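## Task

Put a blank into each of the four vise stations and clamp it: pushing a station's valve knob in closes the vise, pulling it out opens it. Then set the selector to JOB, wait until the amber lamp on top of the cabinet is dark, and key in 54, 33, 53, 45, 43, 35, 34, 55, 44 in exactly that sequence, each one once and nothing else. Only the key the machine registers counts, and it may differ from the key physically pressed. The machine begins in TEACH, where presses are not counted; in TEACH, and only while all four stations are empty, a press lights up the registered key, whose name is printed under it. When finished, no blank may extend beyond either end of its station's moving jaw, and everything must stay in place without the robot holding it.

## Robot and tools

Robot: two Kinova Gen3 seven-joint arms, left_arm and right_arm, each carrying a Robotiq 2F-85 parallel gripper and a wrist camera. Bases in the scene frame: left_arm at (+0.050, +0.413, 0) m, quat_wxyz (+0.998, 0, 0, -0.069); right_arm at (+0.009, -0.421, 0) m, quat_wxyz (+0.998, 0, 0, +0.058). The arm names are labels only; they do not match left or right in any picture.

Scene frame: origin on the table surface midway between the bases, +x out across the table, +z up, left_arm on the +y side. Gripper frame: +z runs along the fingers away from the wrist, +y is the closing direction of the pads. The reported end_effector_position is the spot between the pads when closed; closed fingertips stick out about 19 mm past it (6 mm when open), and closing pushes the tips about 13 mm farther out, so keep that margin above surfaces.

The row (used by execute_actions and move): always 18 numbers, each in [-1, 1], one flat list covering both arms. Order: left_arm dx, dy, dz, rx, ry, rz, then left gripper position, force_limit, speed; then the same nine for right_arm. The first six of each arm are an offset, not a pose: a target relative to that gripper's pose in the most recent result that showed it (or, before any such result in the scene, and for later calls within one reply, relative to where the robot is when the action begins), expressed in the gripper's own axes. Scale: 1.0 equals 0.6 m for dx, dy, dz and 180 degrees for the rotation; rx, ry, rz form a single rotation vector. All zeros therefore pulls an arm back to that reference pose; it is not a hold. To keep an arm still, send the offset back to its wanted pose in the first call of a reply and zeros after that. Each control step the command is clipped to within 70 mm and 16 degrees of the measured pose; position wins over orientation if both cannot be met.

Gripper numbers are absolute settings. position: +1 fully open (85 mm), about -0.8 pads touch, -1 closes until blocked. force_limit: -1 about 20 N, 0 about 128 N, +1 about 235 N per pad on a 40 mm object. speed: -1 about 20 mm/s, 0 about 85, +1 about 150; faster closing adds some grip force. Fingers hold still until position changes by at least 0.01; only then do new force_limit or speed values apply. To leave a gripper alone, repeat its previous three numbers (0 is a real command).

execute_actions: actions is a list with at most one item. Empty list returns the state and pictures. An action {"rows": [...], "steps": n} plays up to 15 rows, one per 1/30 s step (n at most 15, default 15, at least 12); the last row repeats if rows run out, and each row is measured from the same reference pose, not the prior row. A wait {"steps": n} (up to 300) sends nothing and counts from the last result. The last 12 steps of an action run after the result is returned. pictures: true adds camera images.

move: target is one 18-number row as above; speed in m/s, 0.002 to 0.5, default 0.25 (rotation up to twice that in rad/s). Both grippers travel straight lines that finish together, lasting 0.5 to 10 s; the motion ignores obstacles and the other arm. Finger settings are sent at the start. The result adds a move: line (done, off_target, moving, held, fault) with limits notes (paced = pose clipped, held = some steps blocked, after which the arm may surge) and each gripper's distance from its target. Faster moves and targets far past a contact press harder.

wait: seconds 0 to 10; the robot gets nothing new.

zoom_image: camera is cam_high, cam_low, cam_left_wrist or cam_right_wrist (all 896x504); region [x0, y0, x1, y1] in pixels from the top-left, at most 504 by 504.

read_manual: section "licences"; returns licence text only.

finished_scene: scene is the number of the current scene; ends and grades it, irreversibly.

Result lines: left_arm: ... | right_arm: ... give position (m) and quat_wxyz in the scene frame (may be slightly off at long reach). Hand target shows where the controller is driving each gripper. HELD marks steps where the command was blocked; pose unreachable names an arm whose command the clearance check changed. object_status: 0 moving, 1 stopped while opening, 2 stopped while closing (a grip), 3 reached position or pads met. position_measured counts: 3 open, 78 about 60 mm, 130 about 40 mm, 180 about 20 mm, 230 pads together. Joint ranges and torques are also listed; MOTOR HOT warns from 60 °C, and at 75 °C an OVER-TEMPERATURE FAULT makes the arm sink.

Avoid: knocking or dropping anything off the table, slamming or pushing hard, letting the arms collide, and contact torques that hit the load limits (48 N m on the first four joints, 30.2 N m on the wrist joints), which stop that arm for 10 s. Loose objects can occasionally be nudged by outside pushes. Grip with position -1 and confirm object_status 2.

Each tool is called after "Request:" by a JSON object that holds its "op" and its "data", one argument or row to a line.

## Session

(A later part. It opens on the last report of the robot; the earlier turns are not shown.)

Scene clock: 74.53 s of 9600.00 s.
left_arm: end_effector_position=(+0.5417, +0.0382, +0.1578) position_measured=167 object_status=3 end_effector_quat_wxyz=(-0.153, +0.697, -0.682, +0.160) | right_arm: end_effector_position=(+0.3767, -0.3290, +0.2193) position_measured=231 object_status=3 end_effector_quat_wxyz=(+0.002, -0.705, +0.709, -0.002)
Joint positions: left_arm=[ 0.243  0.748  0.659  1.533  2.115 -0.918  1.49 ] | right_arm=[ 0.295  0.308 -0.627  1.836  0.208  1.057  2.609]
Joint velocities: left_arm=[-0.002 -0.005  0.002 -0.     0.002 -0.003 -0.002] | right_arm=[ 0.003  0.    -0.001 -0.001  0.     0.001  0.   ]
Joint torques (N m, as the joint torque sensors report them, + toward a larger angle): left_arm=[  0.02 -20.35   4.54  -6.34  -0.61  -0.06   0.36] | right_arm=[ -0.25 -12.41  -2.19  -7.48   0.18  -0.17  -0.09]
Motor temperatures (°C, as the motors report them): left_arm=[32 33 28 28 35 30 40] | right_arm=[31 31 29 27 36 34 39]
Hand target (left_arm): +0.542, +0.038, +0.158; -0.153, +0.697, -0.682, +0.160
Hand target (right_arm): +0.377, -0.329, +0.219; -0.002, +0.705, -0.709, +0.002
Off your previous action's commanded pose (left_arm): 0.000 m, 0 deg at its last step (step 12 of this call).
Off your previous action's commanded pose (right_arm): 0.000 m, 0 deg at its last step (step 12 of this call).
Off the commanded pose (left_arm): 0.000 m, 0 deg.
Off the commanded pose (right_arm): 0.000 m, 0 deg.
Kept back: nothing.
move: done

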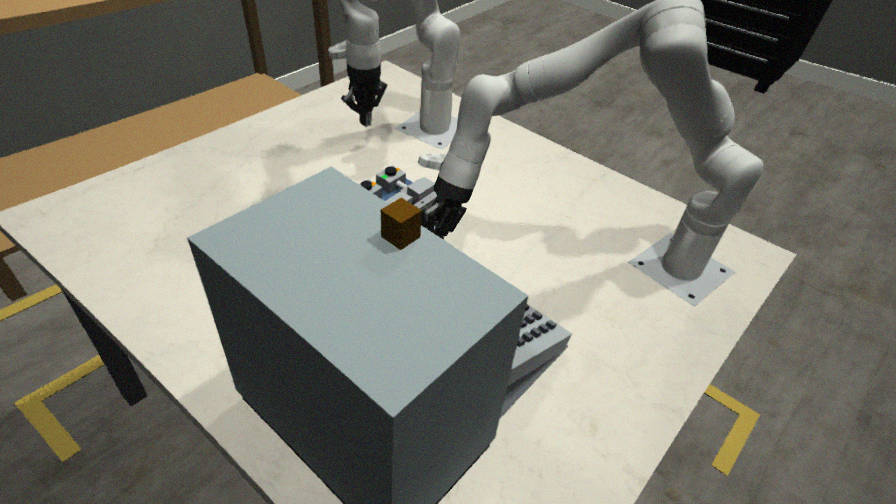

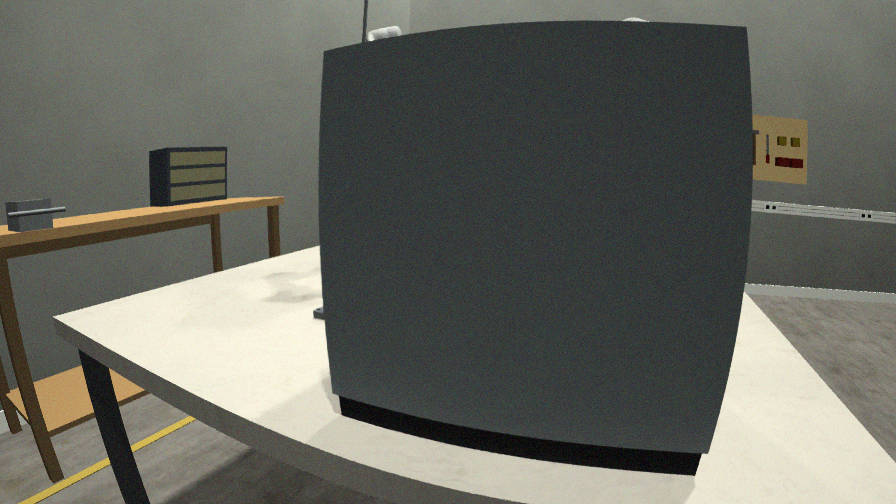

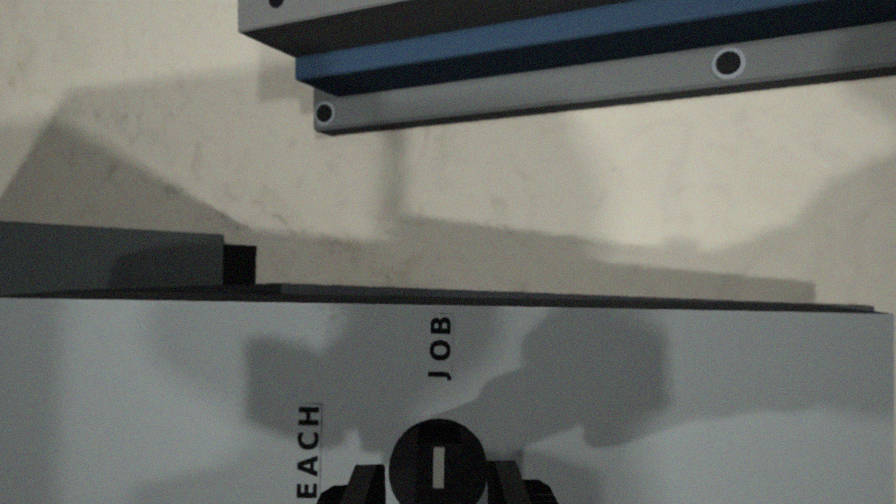

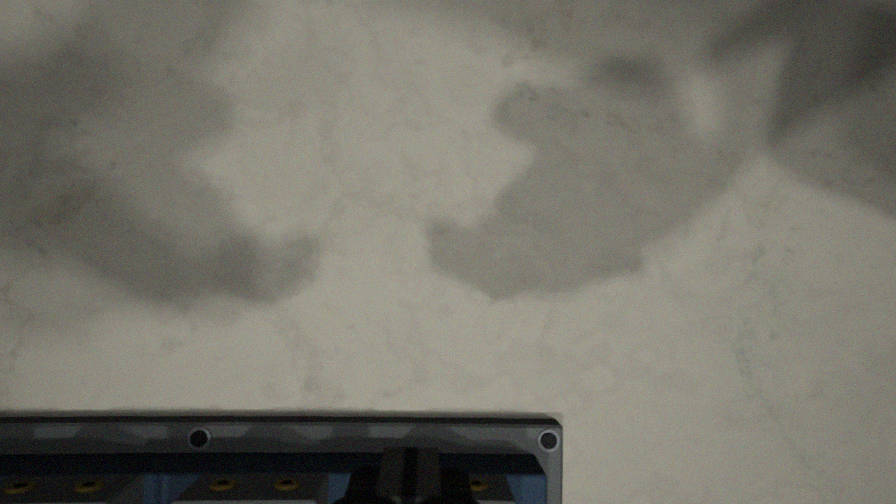

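Request:
{"op": "move", "data": {
  "target": [-0.217,0.0508,0.029,0,0,-0.493,-1,0,0.5,0,0,0,0,0,0,-1,-0.5,0.5],
  "speed": 0.45
}}

Scene clock: 78.90 s of 9600.00 s.
left_arm: end_effector_position=(+0.5186, +0.1680, +0.1268) position_measured=232 object_status=3 end_effector_quat_wxyz=(+0.002, +0.975, +0.001, +0.221) | right_arm: end_effector_position=(+0.3767, -0.3290, +0.2193) position_measured=231 object_status=3 end_effector_quat_wxyz=(+0.002, -0.705, +0.709, -0.002)
Joint positions: left_arm=[ 0.261  0.538  0.243  1.924  2.242 -0.466  2.929] | right_arm=[ 0.295  0.308 -0.627  1.836  0.208  1.057  2.609]
Joint velocities: left_arm=[ 0.012 -0.003 -0.007  0.004 -0.011  0.009  0.017] | right_arm=[ 0.001  0.001 -0.001 -0.     0.001 -0.001  0.   ]
Joint torques (N m, as the joint torque sensors report them, + toward a larger angle): left_arm=[  0.47 -17.56   1.55  -5.75  -0.05  -0.18  -0.1 ] | right_arm=[ -0.17 -12.46  -2.26  -7.4    0.12  -0.16  -0.02]
Motor temperatures (°C, as the motors report them): left_arm=[32 34 28 28 35 30 40] | right_arm=[31 31 29 27 36 34 39]
Hand target (left_arm): +0.518, +0.168, +0.127; +0.002, +0.975, +0.000, +0.221
Hand target (right_arm): +0.377, -0.329, +0.219; -0.002, +0.705, -0.709, +0.002
Off the commanded pose (left_arm): 0.001 m, 0 deg.
Off the commanded pose (right_arm): 0.000 m, 0 deg.
Kept back: nothing.
move: done

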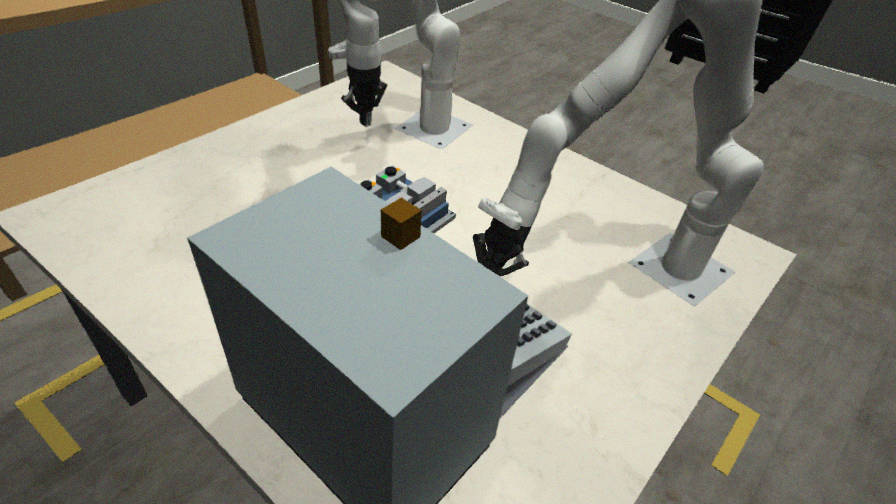

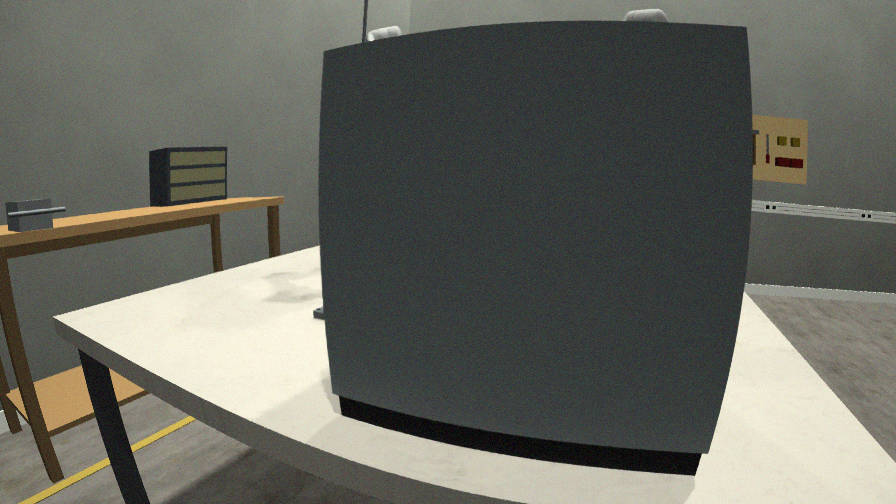

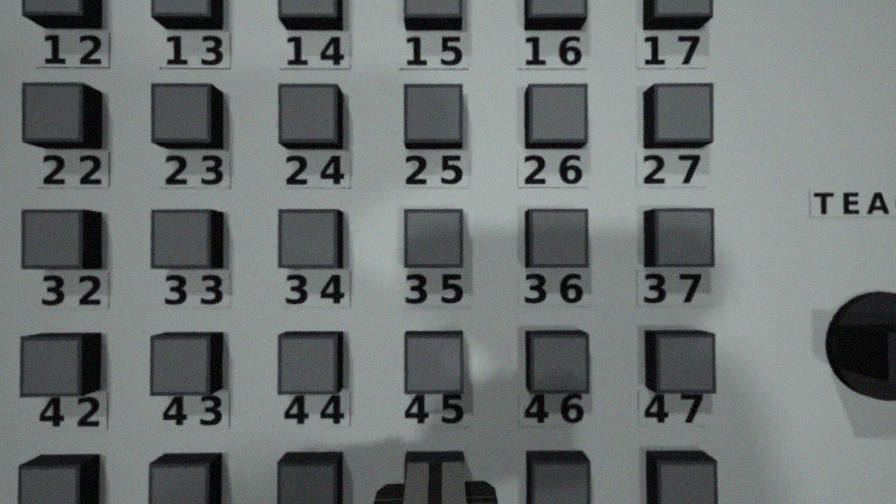

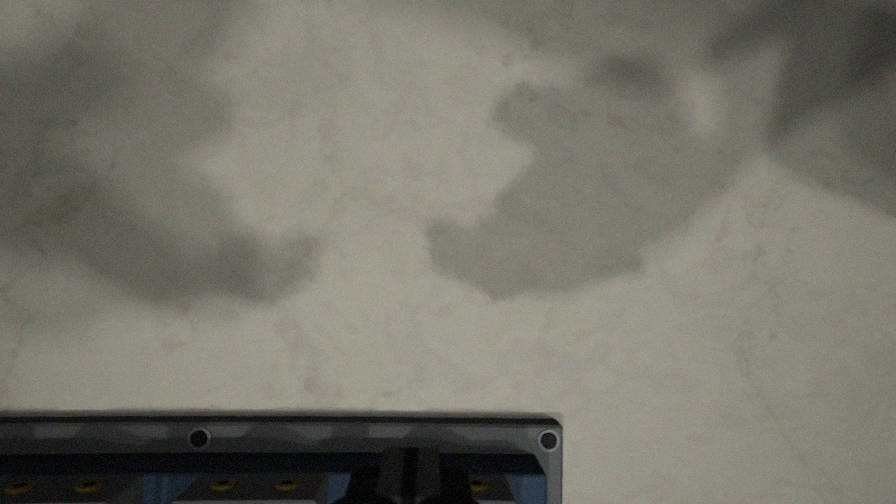

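Request:
{"op": "move", "data": {
  "target": [0.0015,0,0.033,0,0,0,-1,0,0.5,0,0,0,0,0,0,-1,-0.5,0.5],
  "speed": 0.025
}}

Scene clock: 80.30 s of 9600.00 s.
left_arm: end_effector_position=(+0.5267, +0.1678, +0.1114) position_measured=232 object_status=3 end_effector_quat_wxyz=(+0.002, +0.975, +0.000, +0.221) | right_arm: end_effector_position=(+0.3767, -0.3290, +0.2193) position_measured=231 object_status=3 end_effector_quat_wxyz=(+0.002, -0.705, +0.709, -0.002)
Joint positions: left_arm=[ 0.278  0.577  0.208  1.916  2.205 -0.432  2.962] | right_arm=[ 0.295  0.308 -0.627  1.836  0.208  1.057  2.609]
Joint velocities: left_arm=[ 0.005 -0.001 -0.004  0.003 -0.005  0.001  0.005] | right_arm=[ 0.001  0.    -0.001  0.001 -0.     0.    -0.   ]
Joint torques (N m, as the joint torque sensors report them, + toward a larger angle): left_arm=[ -0.88 -13.92   0.54  -7.57  -0.6    1.36   0.05] | right_arm=[ -0.3  -12.31  -2.21  -7.39   0.04  -0.3   -0.14]
Motor temperatures (°C, as the motors report them): left_arm=[32 34 28 28 35 30 40] | right_arm=[31 31 29 27 36 34 39]
Hand target (left_arm): +0.528, +0.168, +0.109; +0.002, +0.975, +0.001, +0.221
Hand target (right_arm): +0.377, -0.329, +0.219; -0.002, +0.705, -0.709, +0.002
Off the commanded pose (left_arm): 0.002 m, 0 deg.
Off the commanded pose (right_arm): 0.000 m, 0 deg.
Kept back: nothing.
move: done

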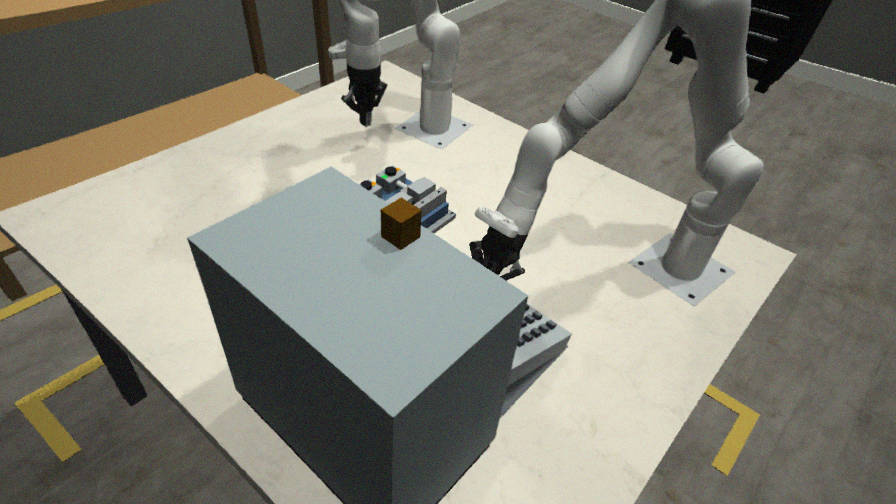

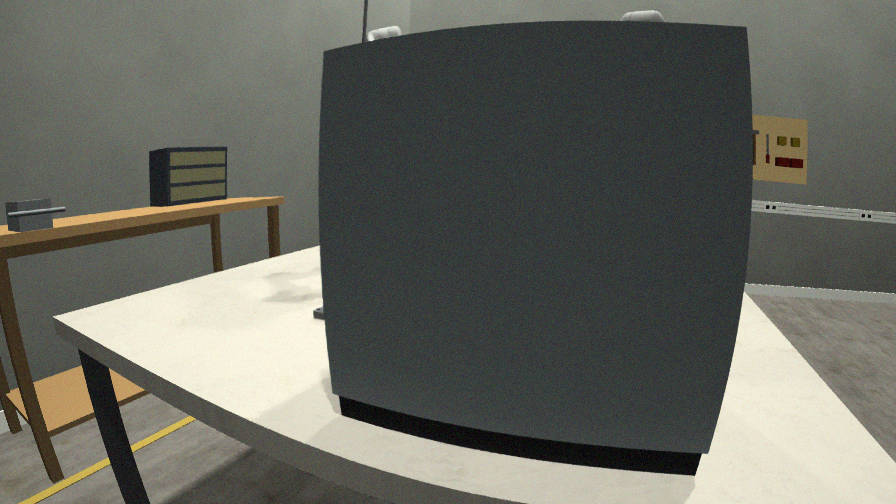

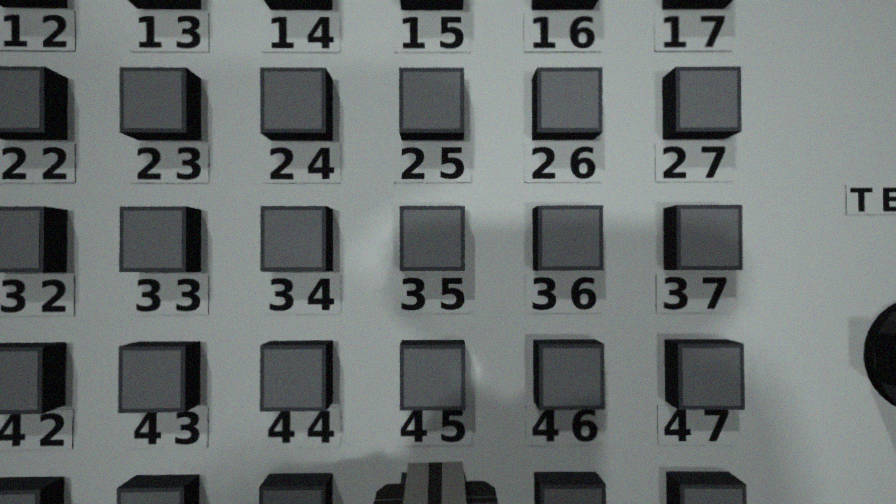

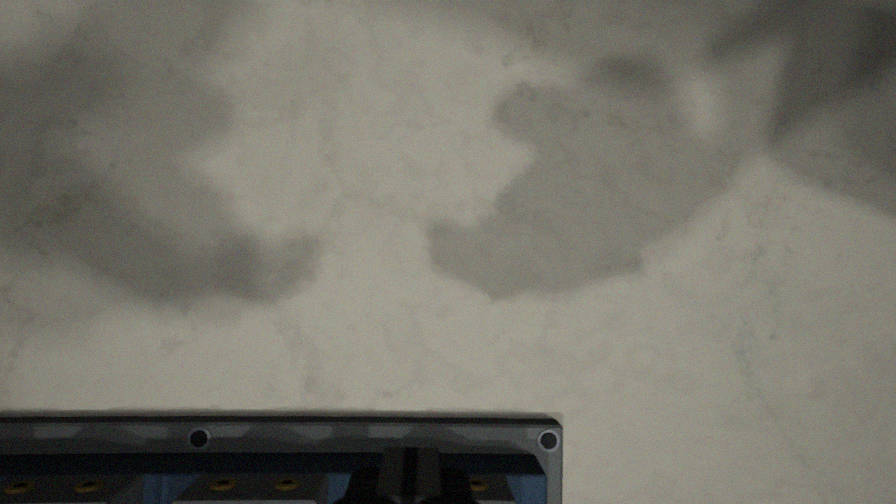

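Request:
{"op": "execute_actions", "data": {
  "actions": [
    {"rows":[[0,0,-0.01,0,0,0,-1,0,0.5,0,0,0,0,0,0,-1,-0.5,0.5],[0,0,-0.02,0,0,0,-1,0,0.5,0,0,0,0,0,0,-1,-0.5,0.5]],"steps":12}
  ]
}}

Request:
{"op": "move", "data": {
  "target": [0.115,-0.056,0,0,0,0,-1,0,0.5,0,0,0,0,0,0,-1,-0.5,0.5],
  "speed": 0.15
}}

Request:
{"op": "move", "data": {
  "target": [0,0,0.024,0,0,0,-1,0,0.5,0,0,0,0,0,0,-1,-0.5,0.5],
  "speed": 0.025
}}

Scene clock: 81.07 s of 9600.00 s.
left_arm: end_effector_position=(+0.5267, +0.1678, +0.1114) position_measured=232 object_status=3 end_effector_quat_wxyz=(+0.002, +0.975, +0.000, +0.221) | right_arm: end_effector_position=(+0.3767, -0.3290, +0.2193) position_measured=231 object_status=3 end_effector_quat_wxyz=(+0.002, -0.705, +0.709, -0.002)
Joint positions: left_arm=[ 0.279  0.576  0.208  1.916  2.204 -0.431  2.962] | right_arm=[ 0.295  0.308 -0.627  1.836  0.208  1.057  2.609]
Joint velocities: left_arm=[-0.001  0.    -0.001 -0.     0.001  0.    -0.   ] | right_arm=[ 0.002  0.    -0.001 -0.    -0.001 -0.001 -0.   ]
Joint torques (N m, as the joint torque sensors report them, + toward a larger angle): left_arm=[ -0.95 -13.96   0.33  -7.66  -0.63   1.34   0.21] | right_arm=[ -0.29 -12.37  -2.02  -7.37   0.01  -0.2    0.02]
Motor temperatures (°C, as the motors report them): left_arm=[32 34 28 28 35 30 40] | right_arm=[31 31 29 27 36 34 39]
Kept back: the last 12 steps of this action.
Steps of this call (steps 1 to 23: nothing new was sent). Readings (end_effector_position | what the end effector reports):
1: left_arm (+0.5267, +0.1678, +0.1114) | right_arm (+0.3767, -0.3290, +0.2193) | left_arm position_measured=232 object_status=3 | right_arm position_measured=231 object_status=3
2: left_arm (+0.5267, +0.1678, +0.1114) | right_arm (+0.3767, -0.3290, +0.2193) | left_arm position_measured=232 object_status=3 | right_arm position_measured=231 object_status=3
4: left_arm (+0.5267, +0.1678, +0.1114) | right_arm (+0.3767, -0.3290, +0.2193) | left_arm position_measured=232 object_status=3 | right_arm position_measured=231 object_status=3
8: left_arm (+0.5267, +0.1678, +0.1114) | right_arm (+0.3767, -0.3290, +0.2193) | left_arm position_measured=232 object_status=3 | right_arm position_measured=231 object_status=3
23: the state above

Scene clock: 82.57 s of 9600.00 s.
left_arm: end_effector_position=(+0.5835, +0.2012, +0.1516) position_measured=232 object_status=3 end_effector_quat_wxyz=(+0.002, +0.975, -0.000, +0.221) | right_arm: end_effector_position=(+0.3767, -0.3290, +0.2193) position_measured=231 object_status=3 end_effector_quat_wxyz=(+0.002, -0.705, +0.709, -0.002)
Joint positions: left_arm=[ 0.054  0.57   0.356  1.774  2.353 -0.544  2.657] | right_arm=[ 0.295  0.308 -0.627  1.836  0.208  1.057  2.609]
Joint velocities: left_arm=[-0.005  0.002  0.001 -0.003  0.003 -0.    -0.005] | right_arm=[ 0.001  0.001  0.     0.001 -0.     0.001  0.001]
Joint torques (N m, as the joint torque sensors report them, + toward a larger angle): left_arm=[  0.32 -18.51   2.3   -6.8   -0.16   0.45   0.17] | right_arm=[ -0.14 -12.4   -2.2   -7.58   0.16  -0.18   0.05]
Motor temperatures (°C, as the motors report them): left_arm=[32 34 28 28 35 30 40] | right_arm=[31 31 29 27 36 34 39]
Hand target (left_arm): +0.584, +0.201, +0.152; +0.002, +0.975, +0.000, +0.221
Hand target (right_arm): +0.377, -0.329, +0.219; -0.002, +0.705, -0.709, +0.002
Off your previous action's commanded pose (left_arm): 0.000 m, 0 deg at its last step (step 12 of this call).
Off your previous action's commanded pose (right_arm): 0.000 m, 0 deg at its last step (step 12 of this call).
Off the commanded pose (left_arm): 0.000 m, 0 deg.
Off the commanded pose (right_arm): 0.000 m, 0 deg.
Kept back: nothing.
move: done

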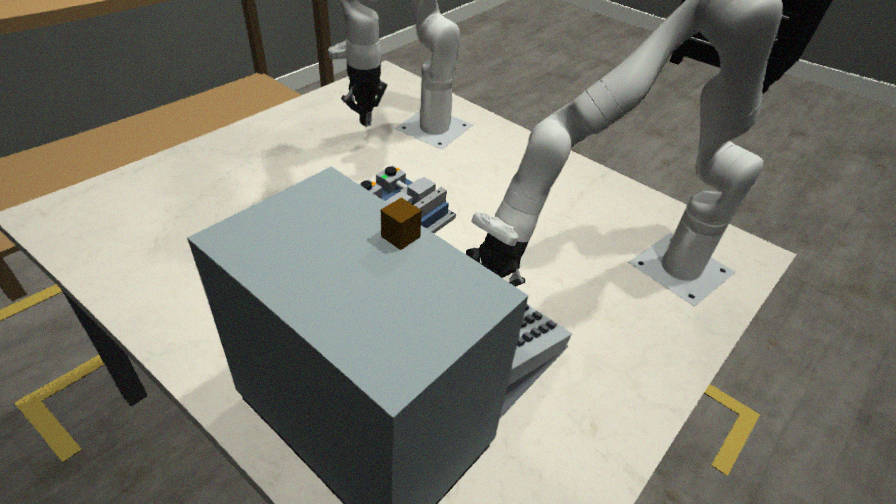

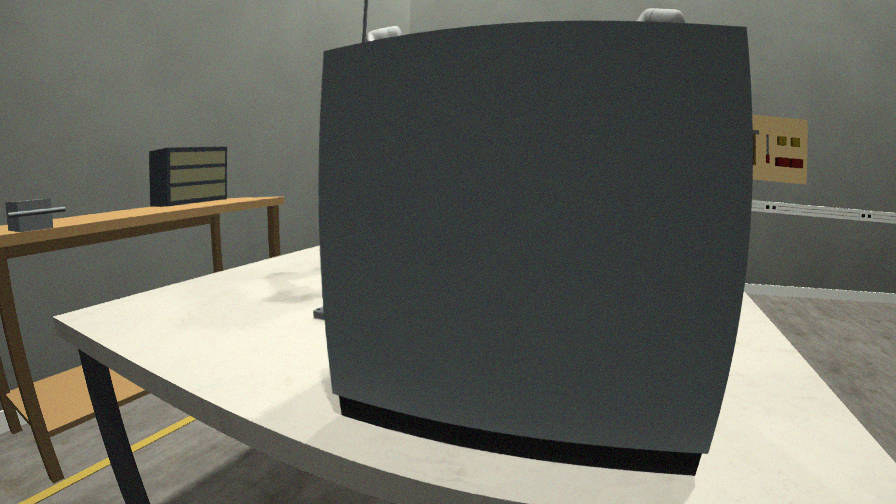

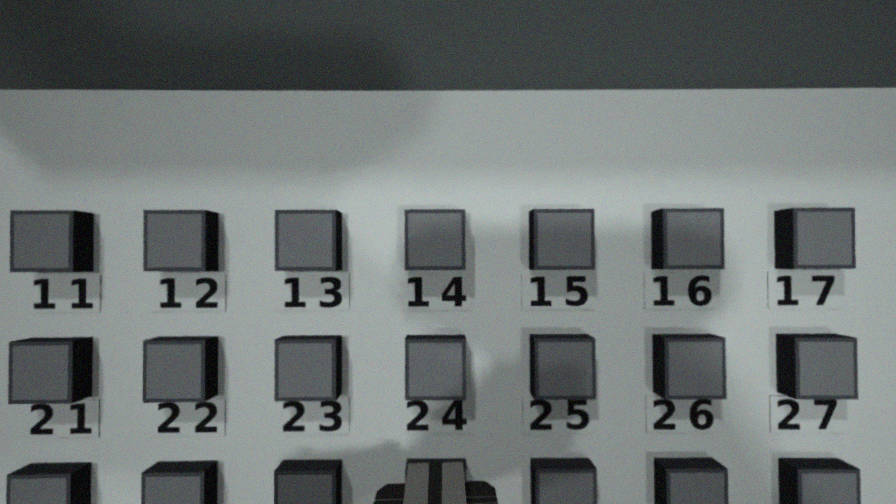

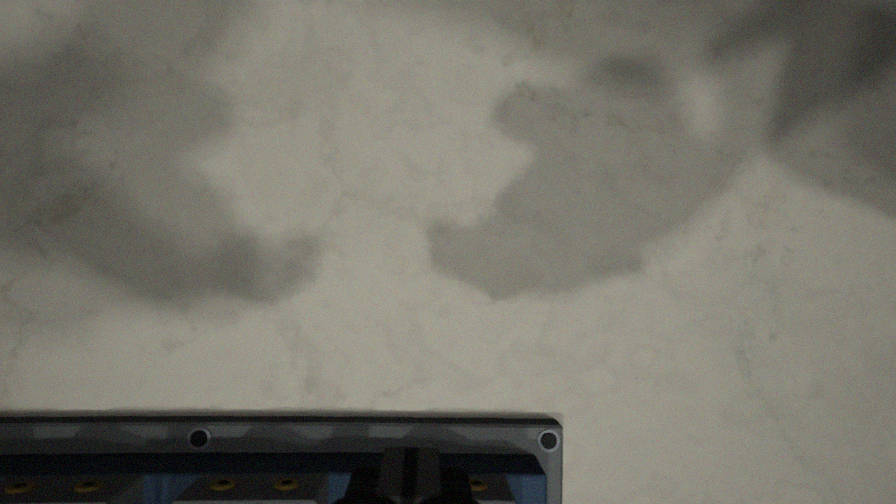

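Scene clock: 83.37 s of 9600.00 s.
left_arm: end_effector_position=(+0.5887, +0.2011, +0.1408) position_measured=232 object_status=3 end_effector_quat_wxyz=(+0.002, +0.975, -0.000, +0.222) | right_arm: end_effector_position=(+0.3767, -0.3290, +0.2193) position_measured=231 object_status=3 end_effector_quat_wxyz=(+0.002, -0.705, +0.709, -0.002)
Joint positions: left_arm=[ 0.066  0.594  0.336  1.77   2.331 -0.523  2.675] | right_arm=[ 0.295  0.308 -0.627  1.836  0.208  1.057  2.609]
Joint velocities: left_arm=[ 0.002 -0.001 -0.003  0.001 -0.004  0.001  0.004] | right_arm=[ 0.001  0.    -0.001  0.     0.    -0.001  0.   ]
Joint torques (N m, as the joint torque sensors report them, + toward a larger angle): left_arm=[ -0.41 -15.22   1.44  -7.54  -0.55   1.67   0.37] | right_arm=[ -0.18 -12.44  -2.09  -7.36   0.07  -0.2    0.  ]
Motor temperatures (°C, as the motors report them): left_arm=[32 34 28 28 35 30 40] | right_arm=[31 31 29 27 36 34 39]
Hand target (left_arm): +0.590, +0.201, +0.139; +0.002, +0.975, -0.000, +0.221
Hand target (right_arm): +0.377, -0.329, +0.219; -0.002, +0.705, -0.709, +0.002
Off the commanded pose (left_arm): 0.002 m, 0 deg.
Off the commanded pose (right_arm): 0.000 m, 0 deg.
Kept back: nothing.
move: done

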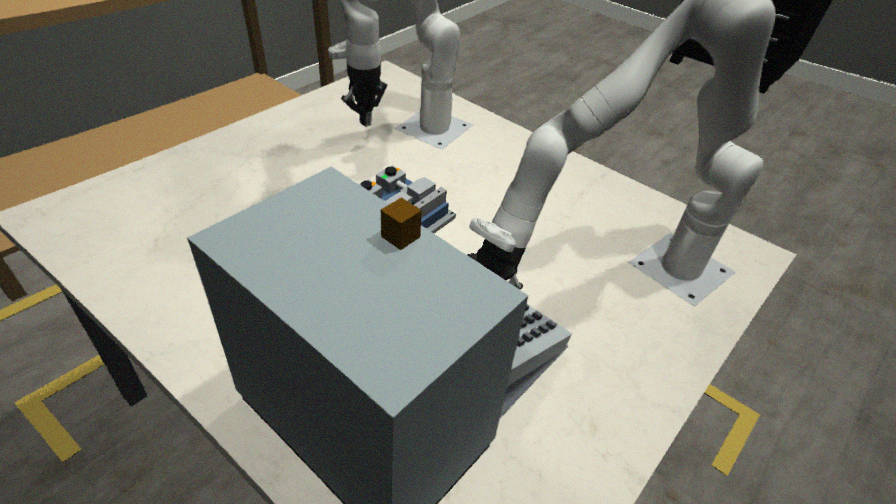

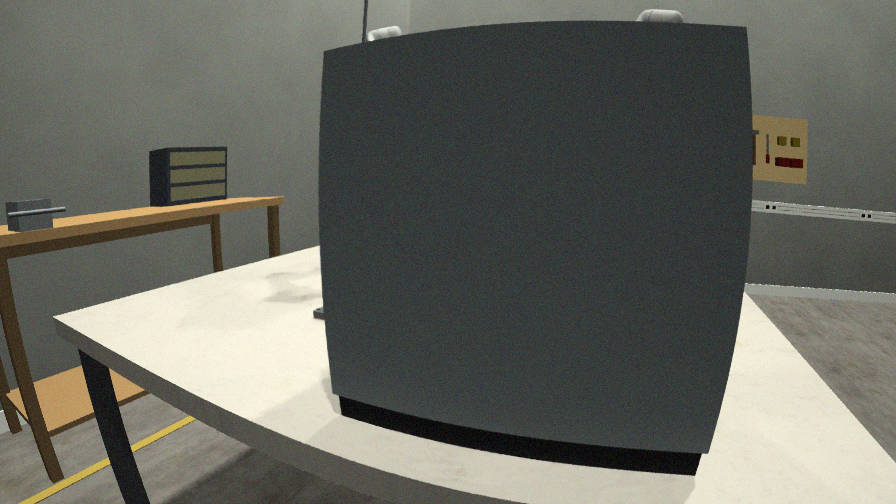

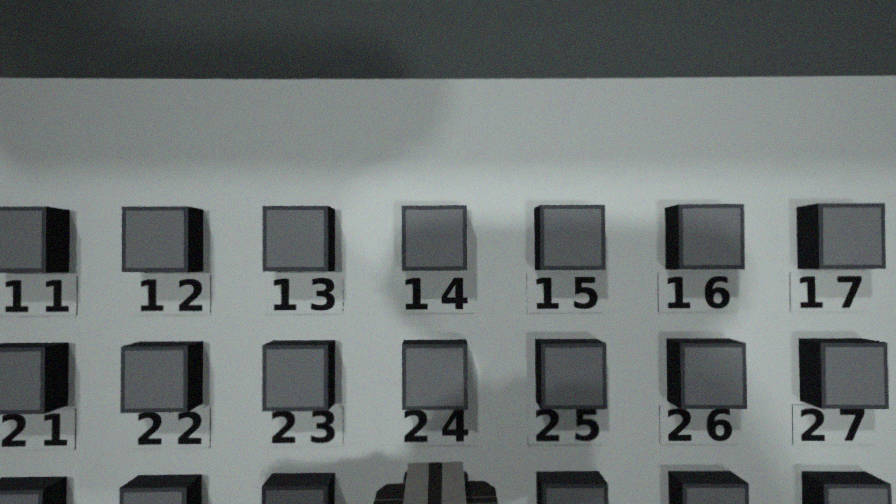

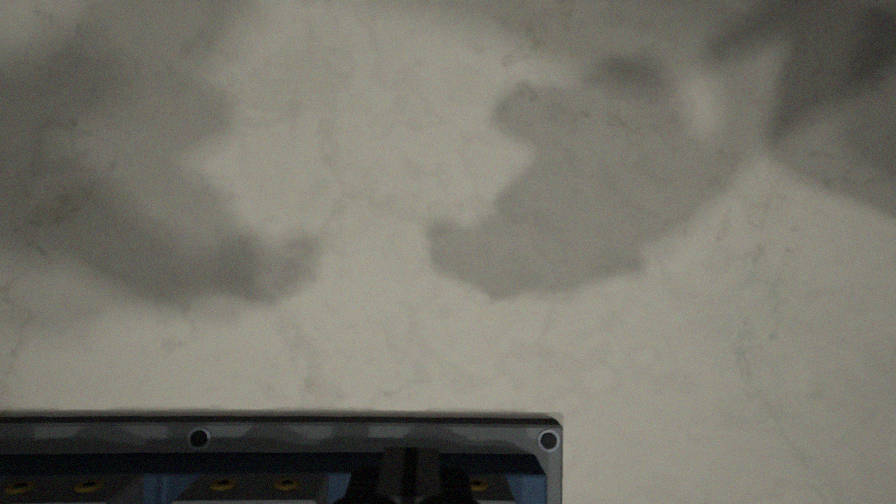

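Next 54.

Request:
{"op": "execute_actions", "data": {
  "actions": [
    {"rows":[[0,0,-0.01,0,0,0,-1,0,0.5,0,0,0,0,0,0,-1,-0.5,0.5],[0,0,-0.02,0,0,0,-1,0,0.5,0,0,0,0,0,0,-1,-0.5,0.5]],"steps":12}
  ]
}}

Request:
{"op": "move", "data": {
  "target": [-0.113,-0.002,0,0,0,0,-1,0,0.5,0,0,0,0,0,0,-1,-0.5,0.5],
  "speed": 0.15
}}

Request:
{"op": "move", "data": {
  "target": [0,0,0.024,0,0,0,-1,0,0.5,0,0,0,0,0,0,-1,-0.5,0.5],
  "speed": 0.025
}}

Scene clock: 83.83 s of 9600.00 s.
left_arm: end_effector_position=(+0.5887, +0.2011, +0.1408) position_measured=232 object_status=3 end_effector_quat_wxyz=(+0.002, +0.975, -0.000, +0.222) | right_arm: end_effector_position=(+0.3767, -0.3290, +0.2193) position_measured=231 object_status=3 end_effector_quat_wxyz=(+0.002, -0.705, +0.709, -0.002)
Joint positions: left_arm=[ 0.066  0.594  0.336  1.77   2.331 -0.522  2.675] | right_arm=[ 0.295  0.308 -0.627  1.836  0.208  1.057  2.609]
Joint velocities: left_arm=[ 0.002 -0.     0.     0.    -0.001 -0.002  0.002] | right_arm=[ 0.001  0.001  0.     0.001 -0.    -0.    -0.   ]
Joint torques (N m, as the joint torque sensors report them, + toward a larger angle): left_arm=[ -0.57 -14.99   1.33  -7.83  -0.63   1.86   0.25] | right_arm=[ -0.37 -12.59  -2.26  -7.35   0.    -0.23   0.08]
Motor temperatures (°C, as the motors report them): left_arm=[32 34 28 28 35 30 40] | right_arm=[31 31 29 27 36 34 39]
Kept back: the last 12 steps of this action.
Steps of this call (steps 1 to 14: nothing new was sent). Readings (end_effector_position | what the end effector reports):
1: left_arm (+0.5887, +0.2011, +0.1408) | right_arm (+0.3767, -0.3290, +0.2193) | left_arm position_measured=232 object_status=3 | right_arm position_measured=231 object_status=3
2: left_arm (+0.5887, +0.2011, +0.1408) | right_arm (+0.3767, -0.3290, +0.2193) | left_arm position_measured=232 object_status=3 | right_arm position_measured=231 object_status=3
4: left_arm (+0.5887, +0.2011, +0.1408) | right_arm (+0.3767, -0.3290, +0.2193) | left_arm position_measured=232 object_status=3 | right_arm position_measured=231 object_status=3
8: left_arm (+0.5887, +0.2011, +0.1408) | right_arm (+0.3767, -0.3290, +0.2193) | left_arm position_measured=232 object_status=3 | right_arm position_measured=231 object_status=3
14: the state above

Scene clock: 85.17 s of 9600.00 s.
left_arm: end_effector_position=(+0.5227, +0.2028, +0.1218) position_measured=232 object_status=3 end_effector_quat_wxyz=(+0.002, +0.975, +0.000, +0.221) | right_arm: end_effector_position=(+0.3767, -0.3290, +0.2193) position_measured=231 object_status=3 end_effector_quat_wxyz=(+0.002, -0.705, +0.709, -0.002)
Joint positions: left_arm=[ 0.2    0.52   0.215  1.981  2.214 -0.396  2.899] | right_arm=[ 0.295  0.308 -0.627  1.836  0.208  1.057  2.609]
Joint velocities: left_arm=[ 0.029 -0.005 -0.017  0.012 -0.025  0.012  0.03 ] | right_arm=[ 0.001 -0.001  0.     0.001 -0.     0.     0.001]
Joint torques (N m, as the joint torque sensors report them, + toward a larger angle): left_arm=[  0.15 -16.99   1.36  -5.5   -0.01   0.09   0.35] | right_arm=[ -0.14 -12.44  -2.33  -7.29   0.    -0.29   0.03]
Motor temperatures (°C, as the motors report them): left_arm=[32 34 28 28 35 30 40] | right_arm=[31 31 29 27 36 34 39]
Hand target (left_arm): +0.522, +0.202, +0.122; +0.002, +0.975, -0.000, +0.222
Hand target (right_arm): +0.377, -0.329, +0.219; -0.002, +0.705, -0.709, +0.002
Off your previous action's commanded pose (left_arm): 0.000 m, 0 deg at its last step (step 12 of this call).
Off your previous action's commanded pose (right_arm): 0.000 m, 0 deg at its last step (step 12 of this call).
Off the commanded pose (left_arm): 0.001 m, 0 deg.
Off the commanded pose (right_arm): 0.000 m, 0 deg.
Kept back: nothing.
move: done

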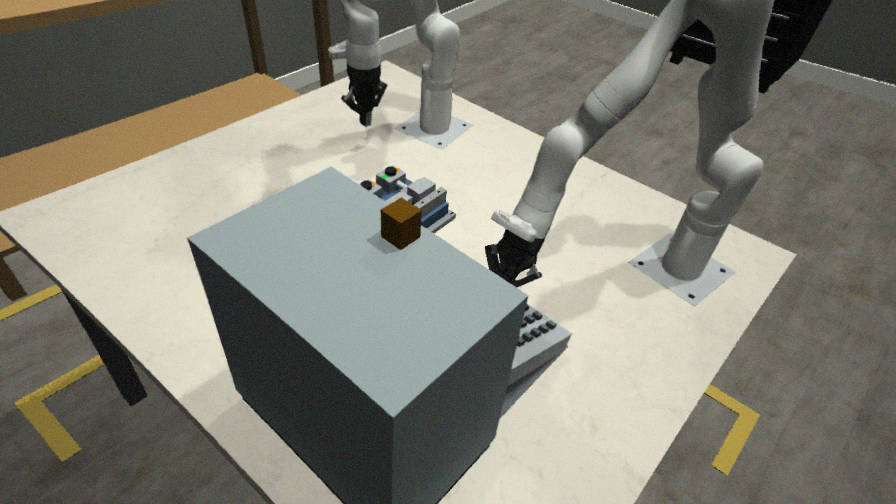

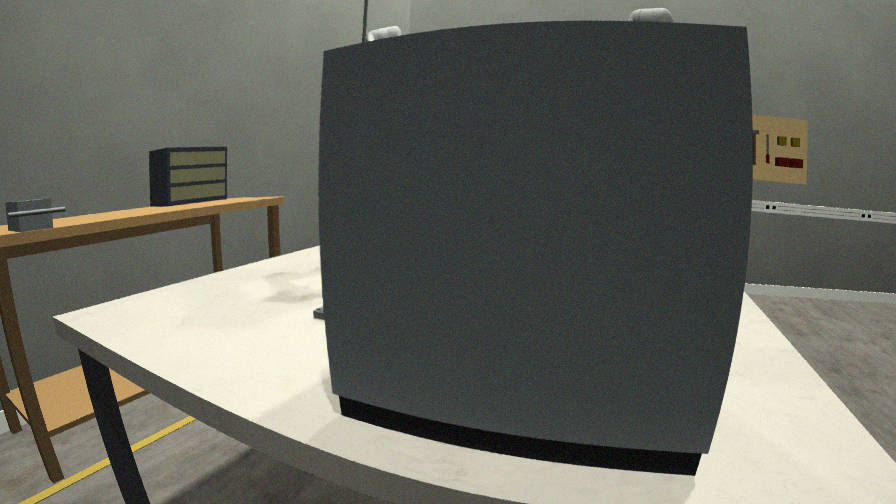

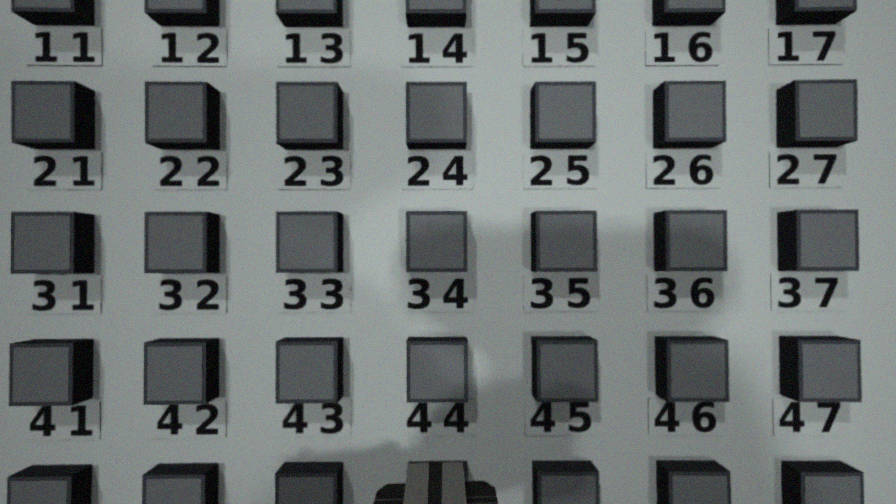

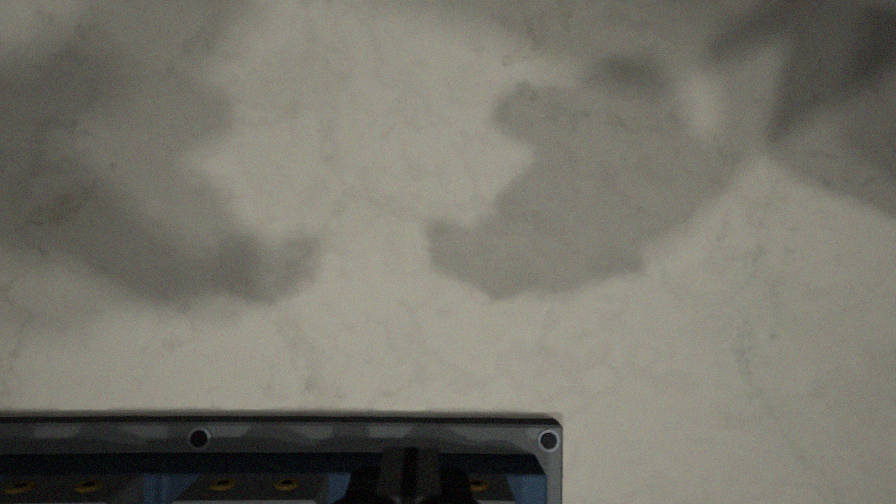

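Scene clock: 85.97 s of 9600.00 s.
left_arm: end_effector_position=(+0.5276, +0.2027, +0.1114) position_measured=232 object_status=3 end_effector_quat_wxyz=(+0.001, +0.975, +0.000, +0.222) | right_arm: end_effector_position=(+0.3767, -0.3290, +0.2193) position_measured=231 object_status=3 end_effector_quat_wxyz=(+0.002, -0.705, +0.709, -0.002)
Joint positions: left_arm=[ 0.22   0.546  0.183  1.978  2.182 -0.368  2.93 ] | right_arm=[ 0.295  0.308 -0.627  1.836  0.208  1.057  2.609]
Joint velocities: left_arm=[ 0.006  0.    -0.007  0.003 -0.008  0.004  0.009] | right_arm=[ 0.002 -0.    -0.    -0.001  0.    -0.     0.001]
Joint torques (N m, as the joint torque sensors report them, + toward a larger angle): left_arm=[ -1.34 -11.85   0.29  -8.09  -0.6    1.48   0.35] | right_arm=[ -0.32 -12.51  -2.15  -7.44   0.    -0.18   0.11]
Motor temperatures (°C, as the motors report them): left_arm=[32 34 28 28 35 30 40] | right_arm=[31 31 29 27 36 34 39]
Hand target (left_arm): +0.529, +0.203, +0.109; +0.002, +0.975, +0.000, +0.221
Hand target (right_arm): +0.377, -0.329, +0.219; -0.002, +0.705, -0.709, +0.002
Off the commanded pose (left_arm): 0.003 m, 0 deg.
Off the commanded pose (right_arm): 0.000 m, 0 deg.
Kept back: nothing.
move: done

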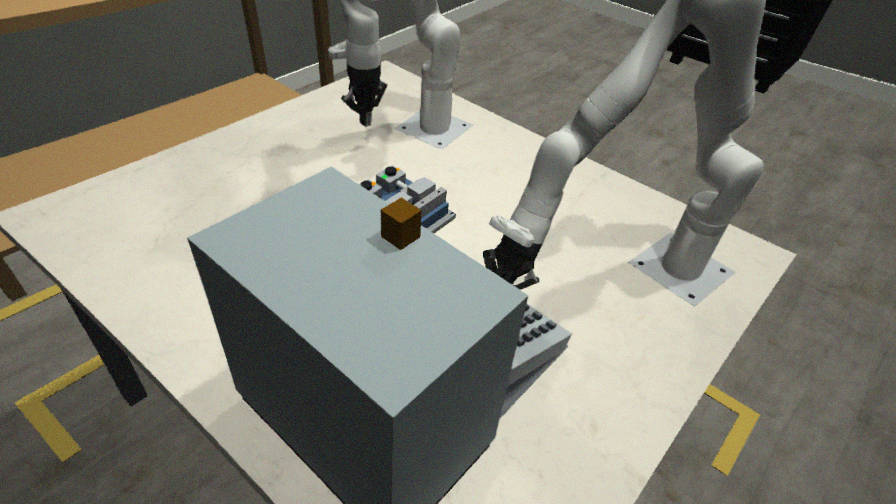

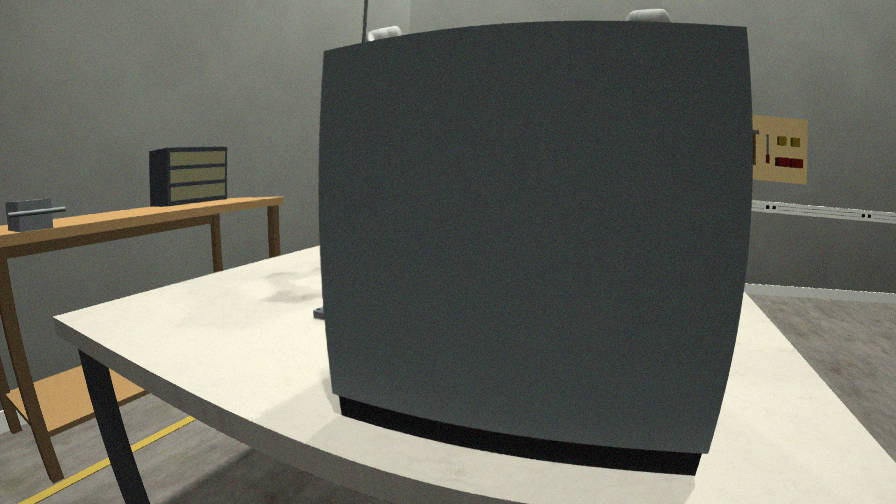

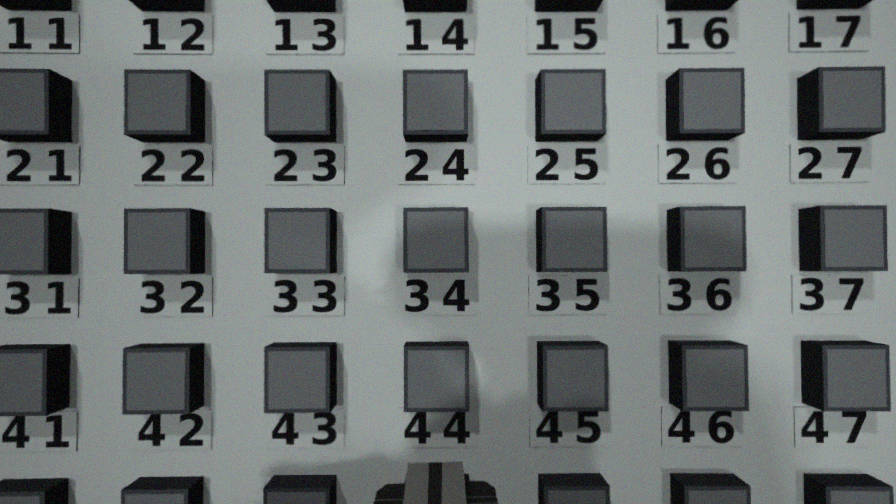

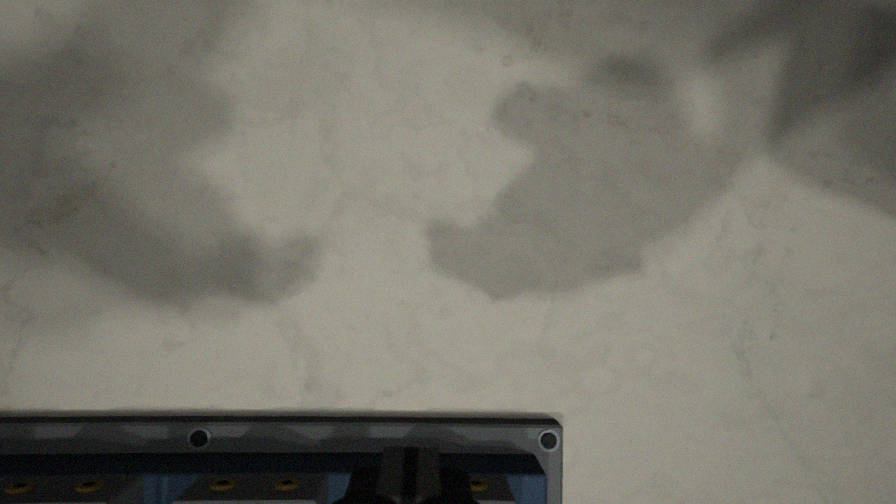

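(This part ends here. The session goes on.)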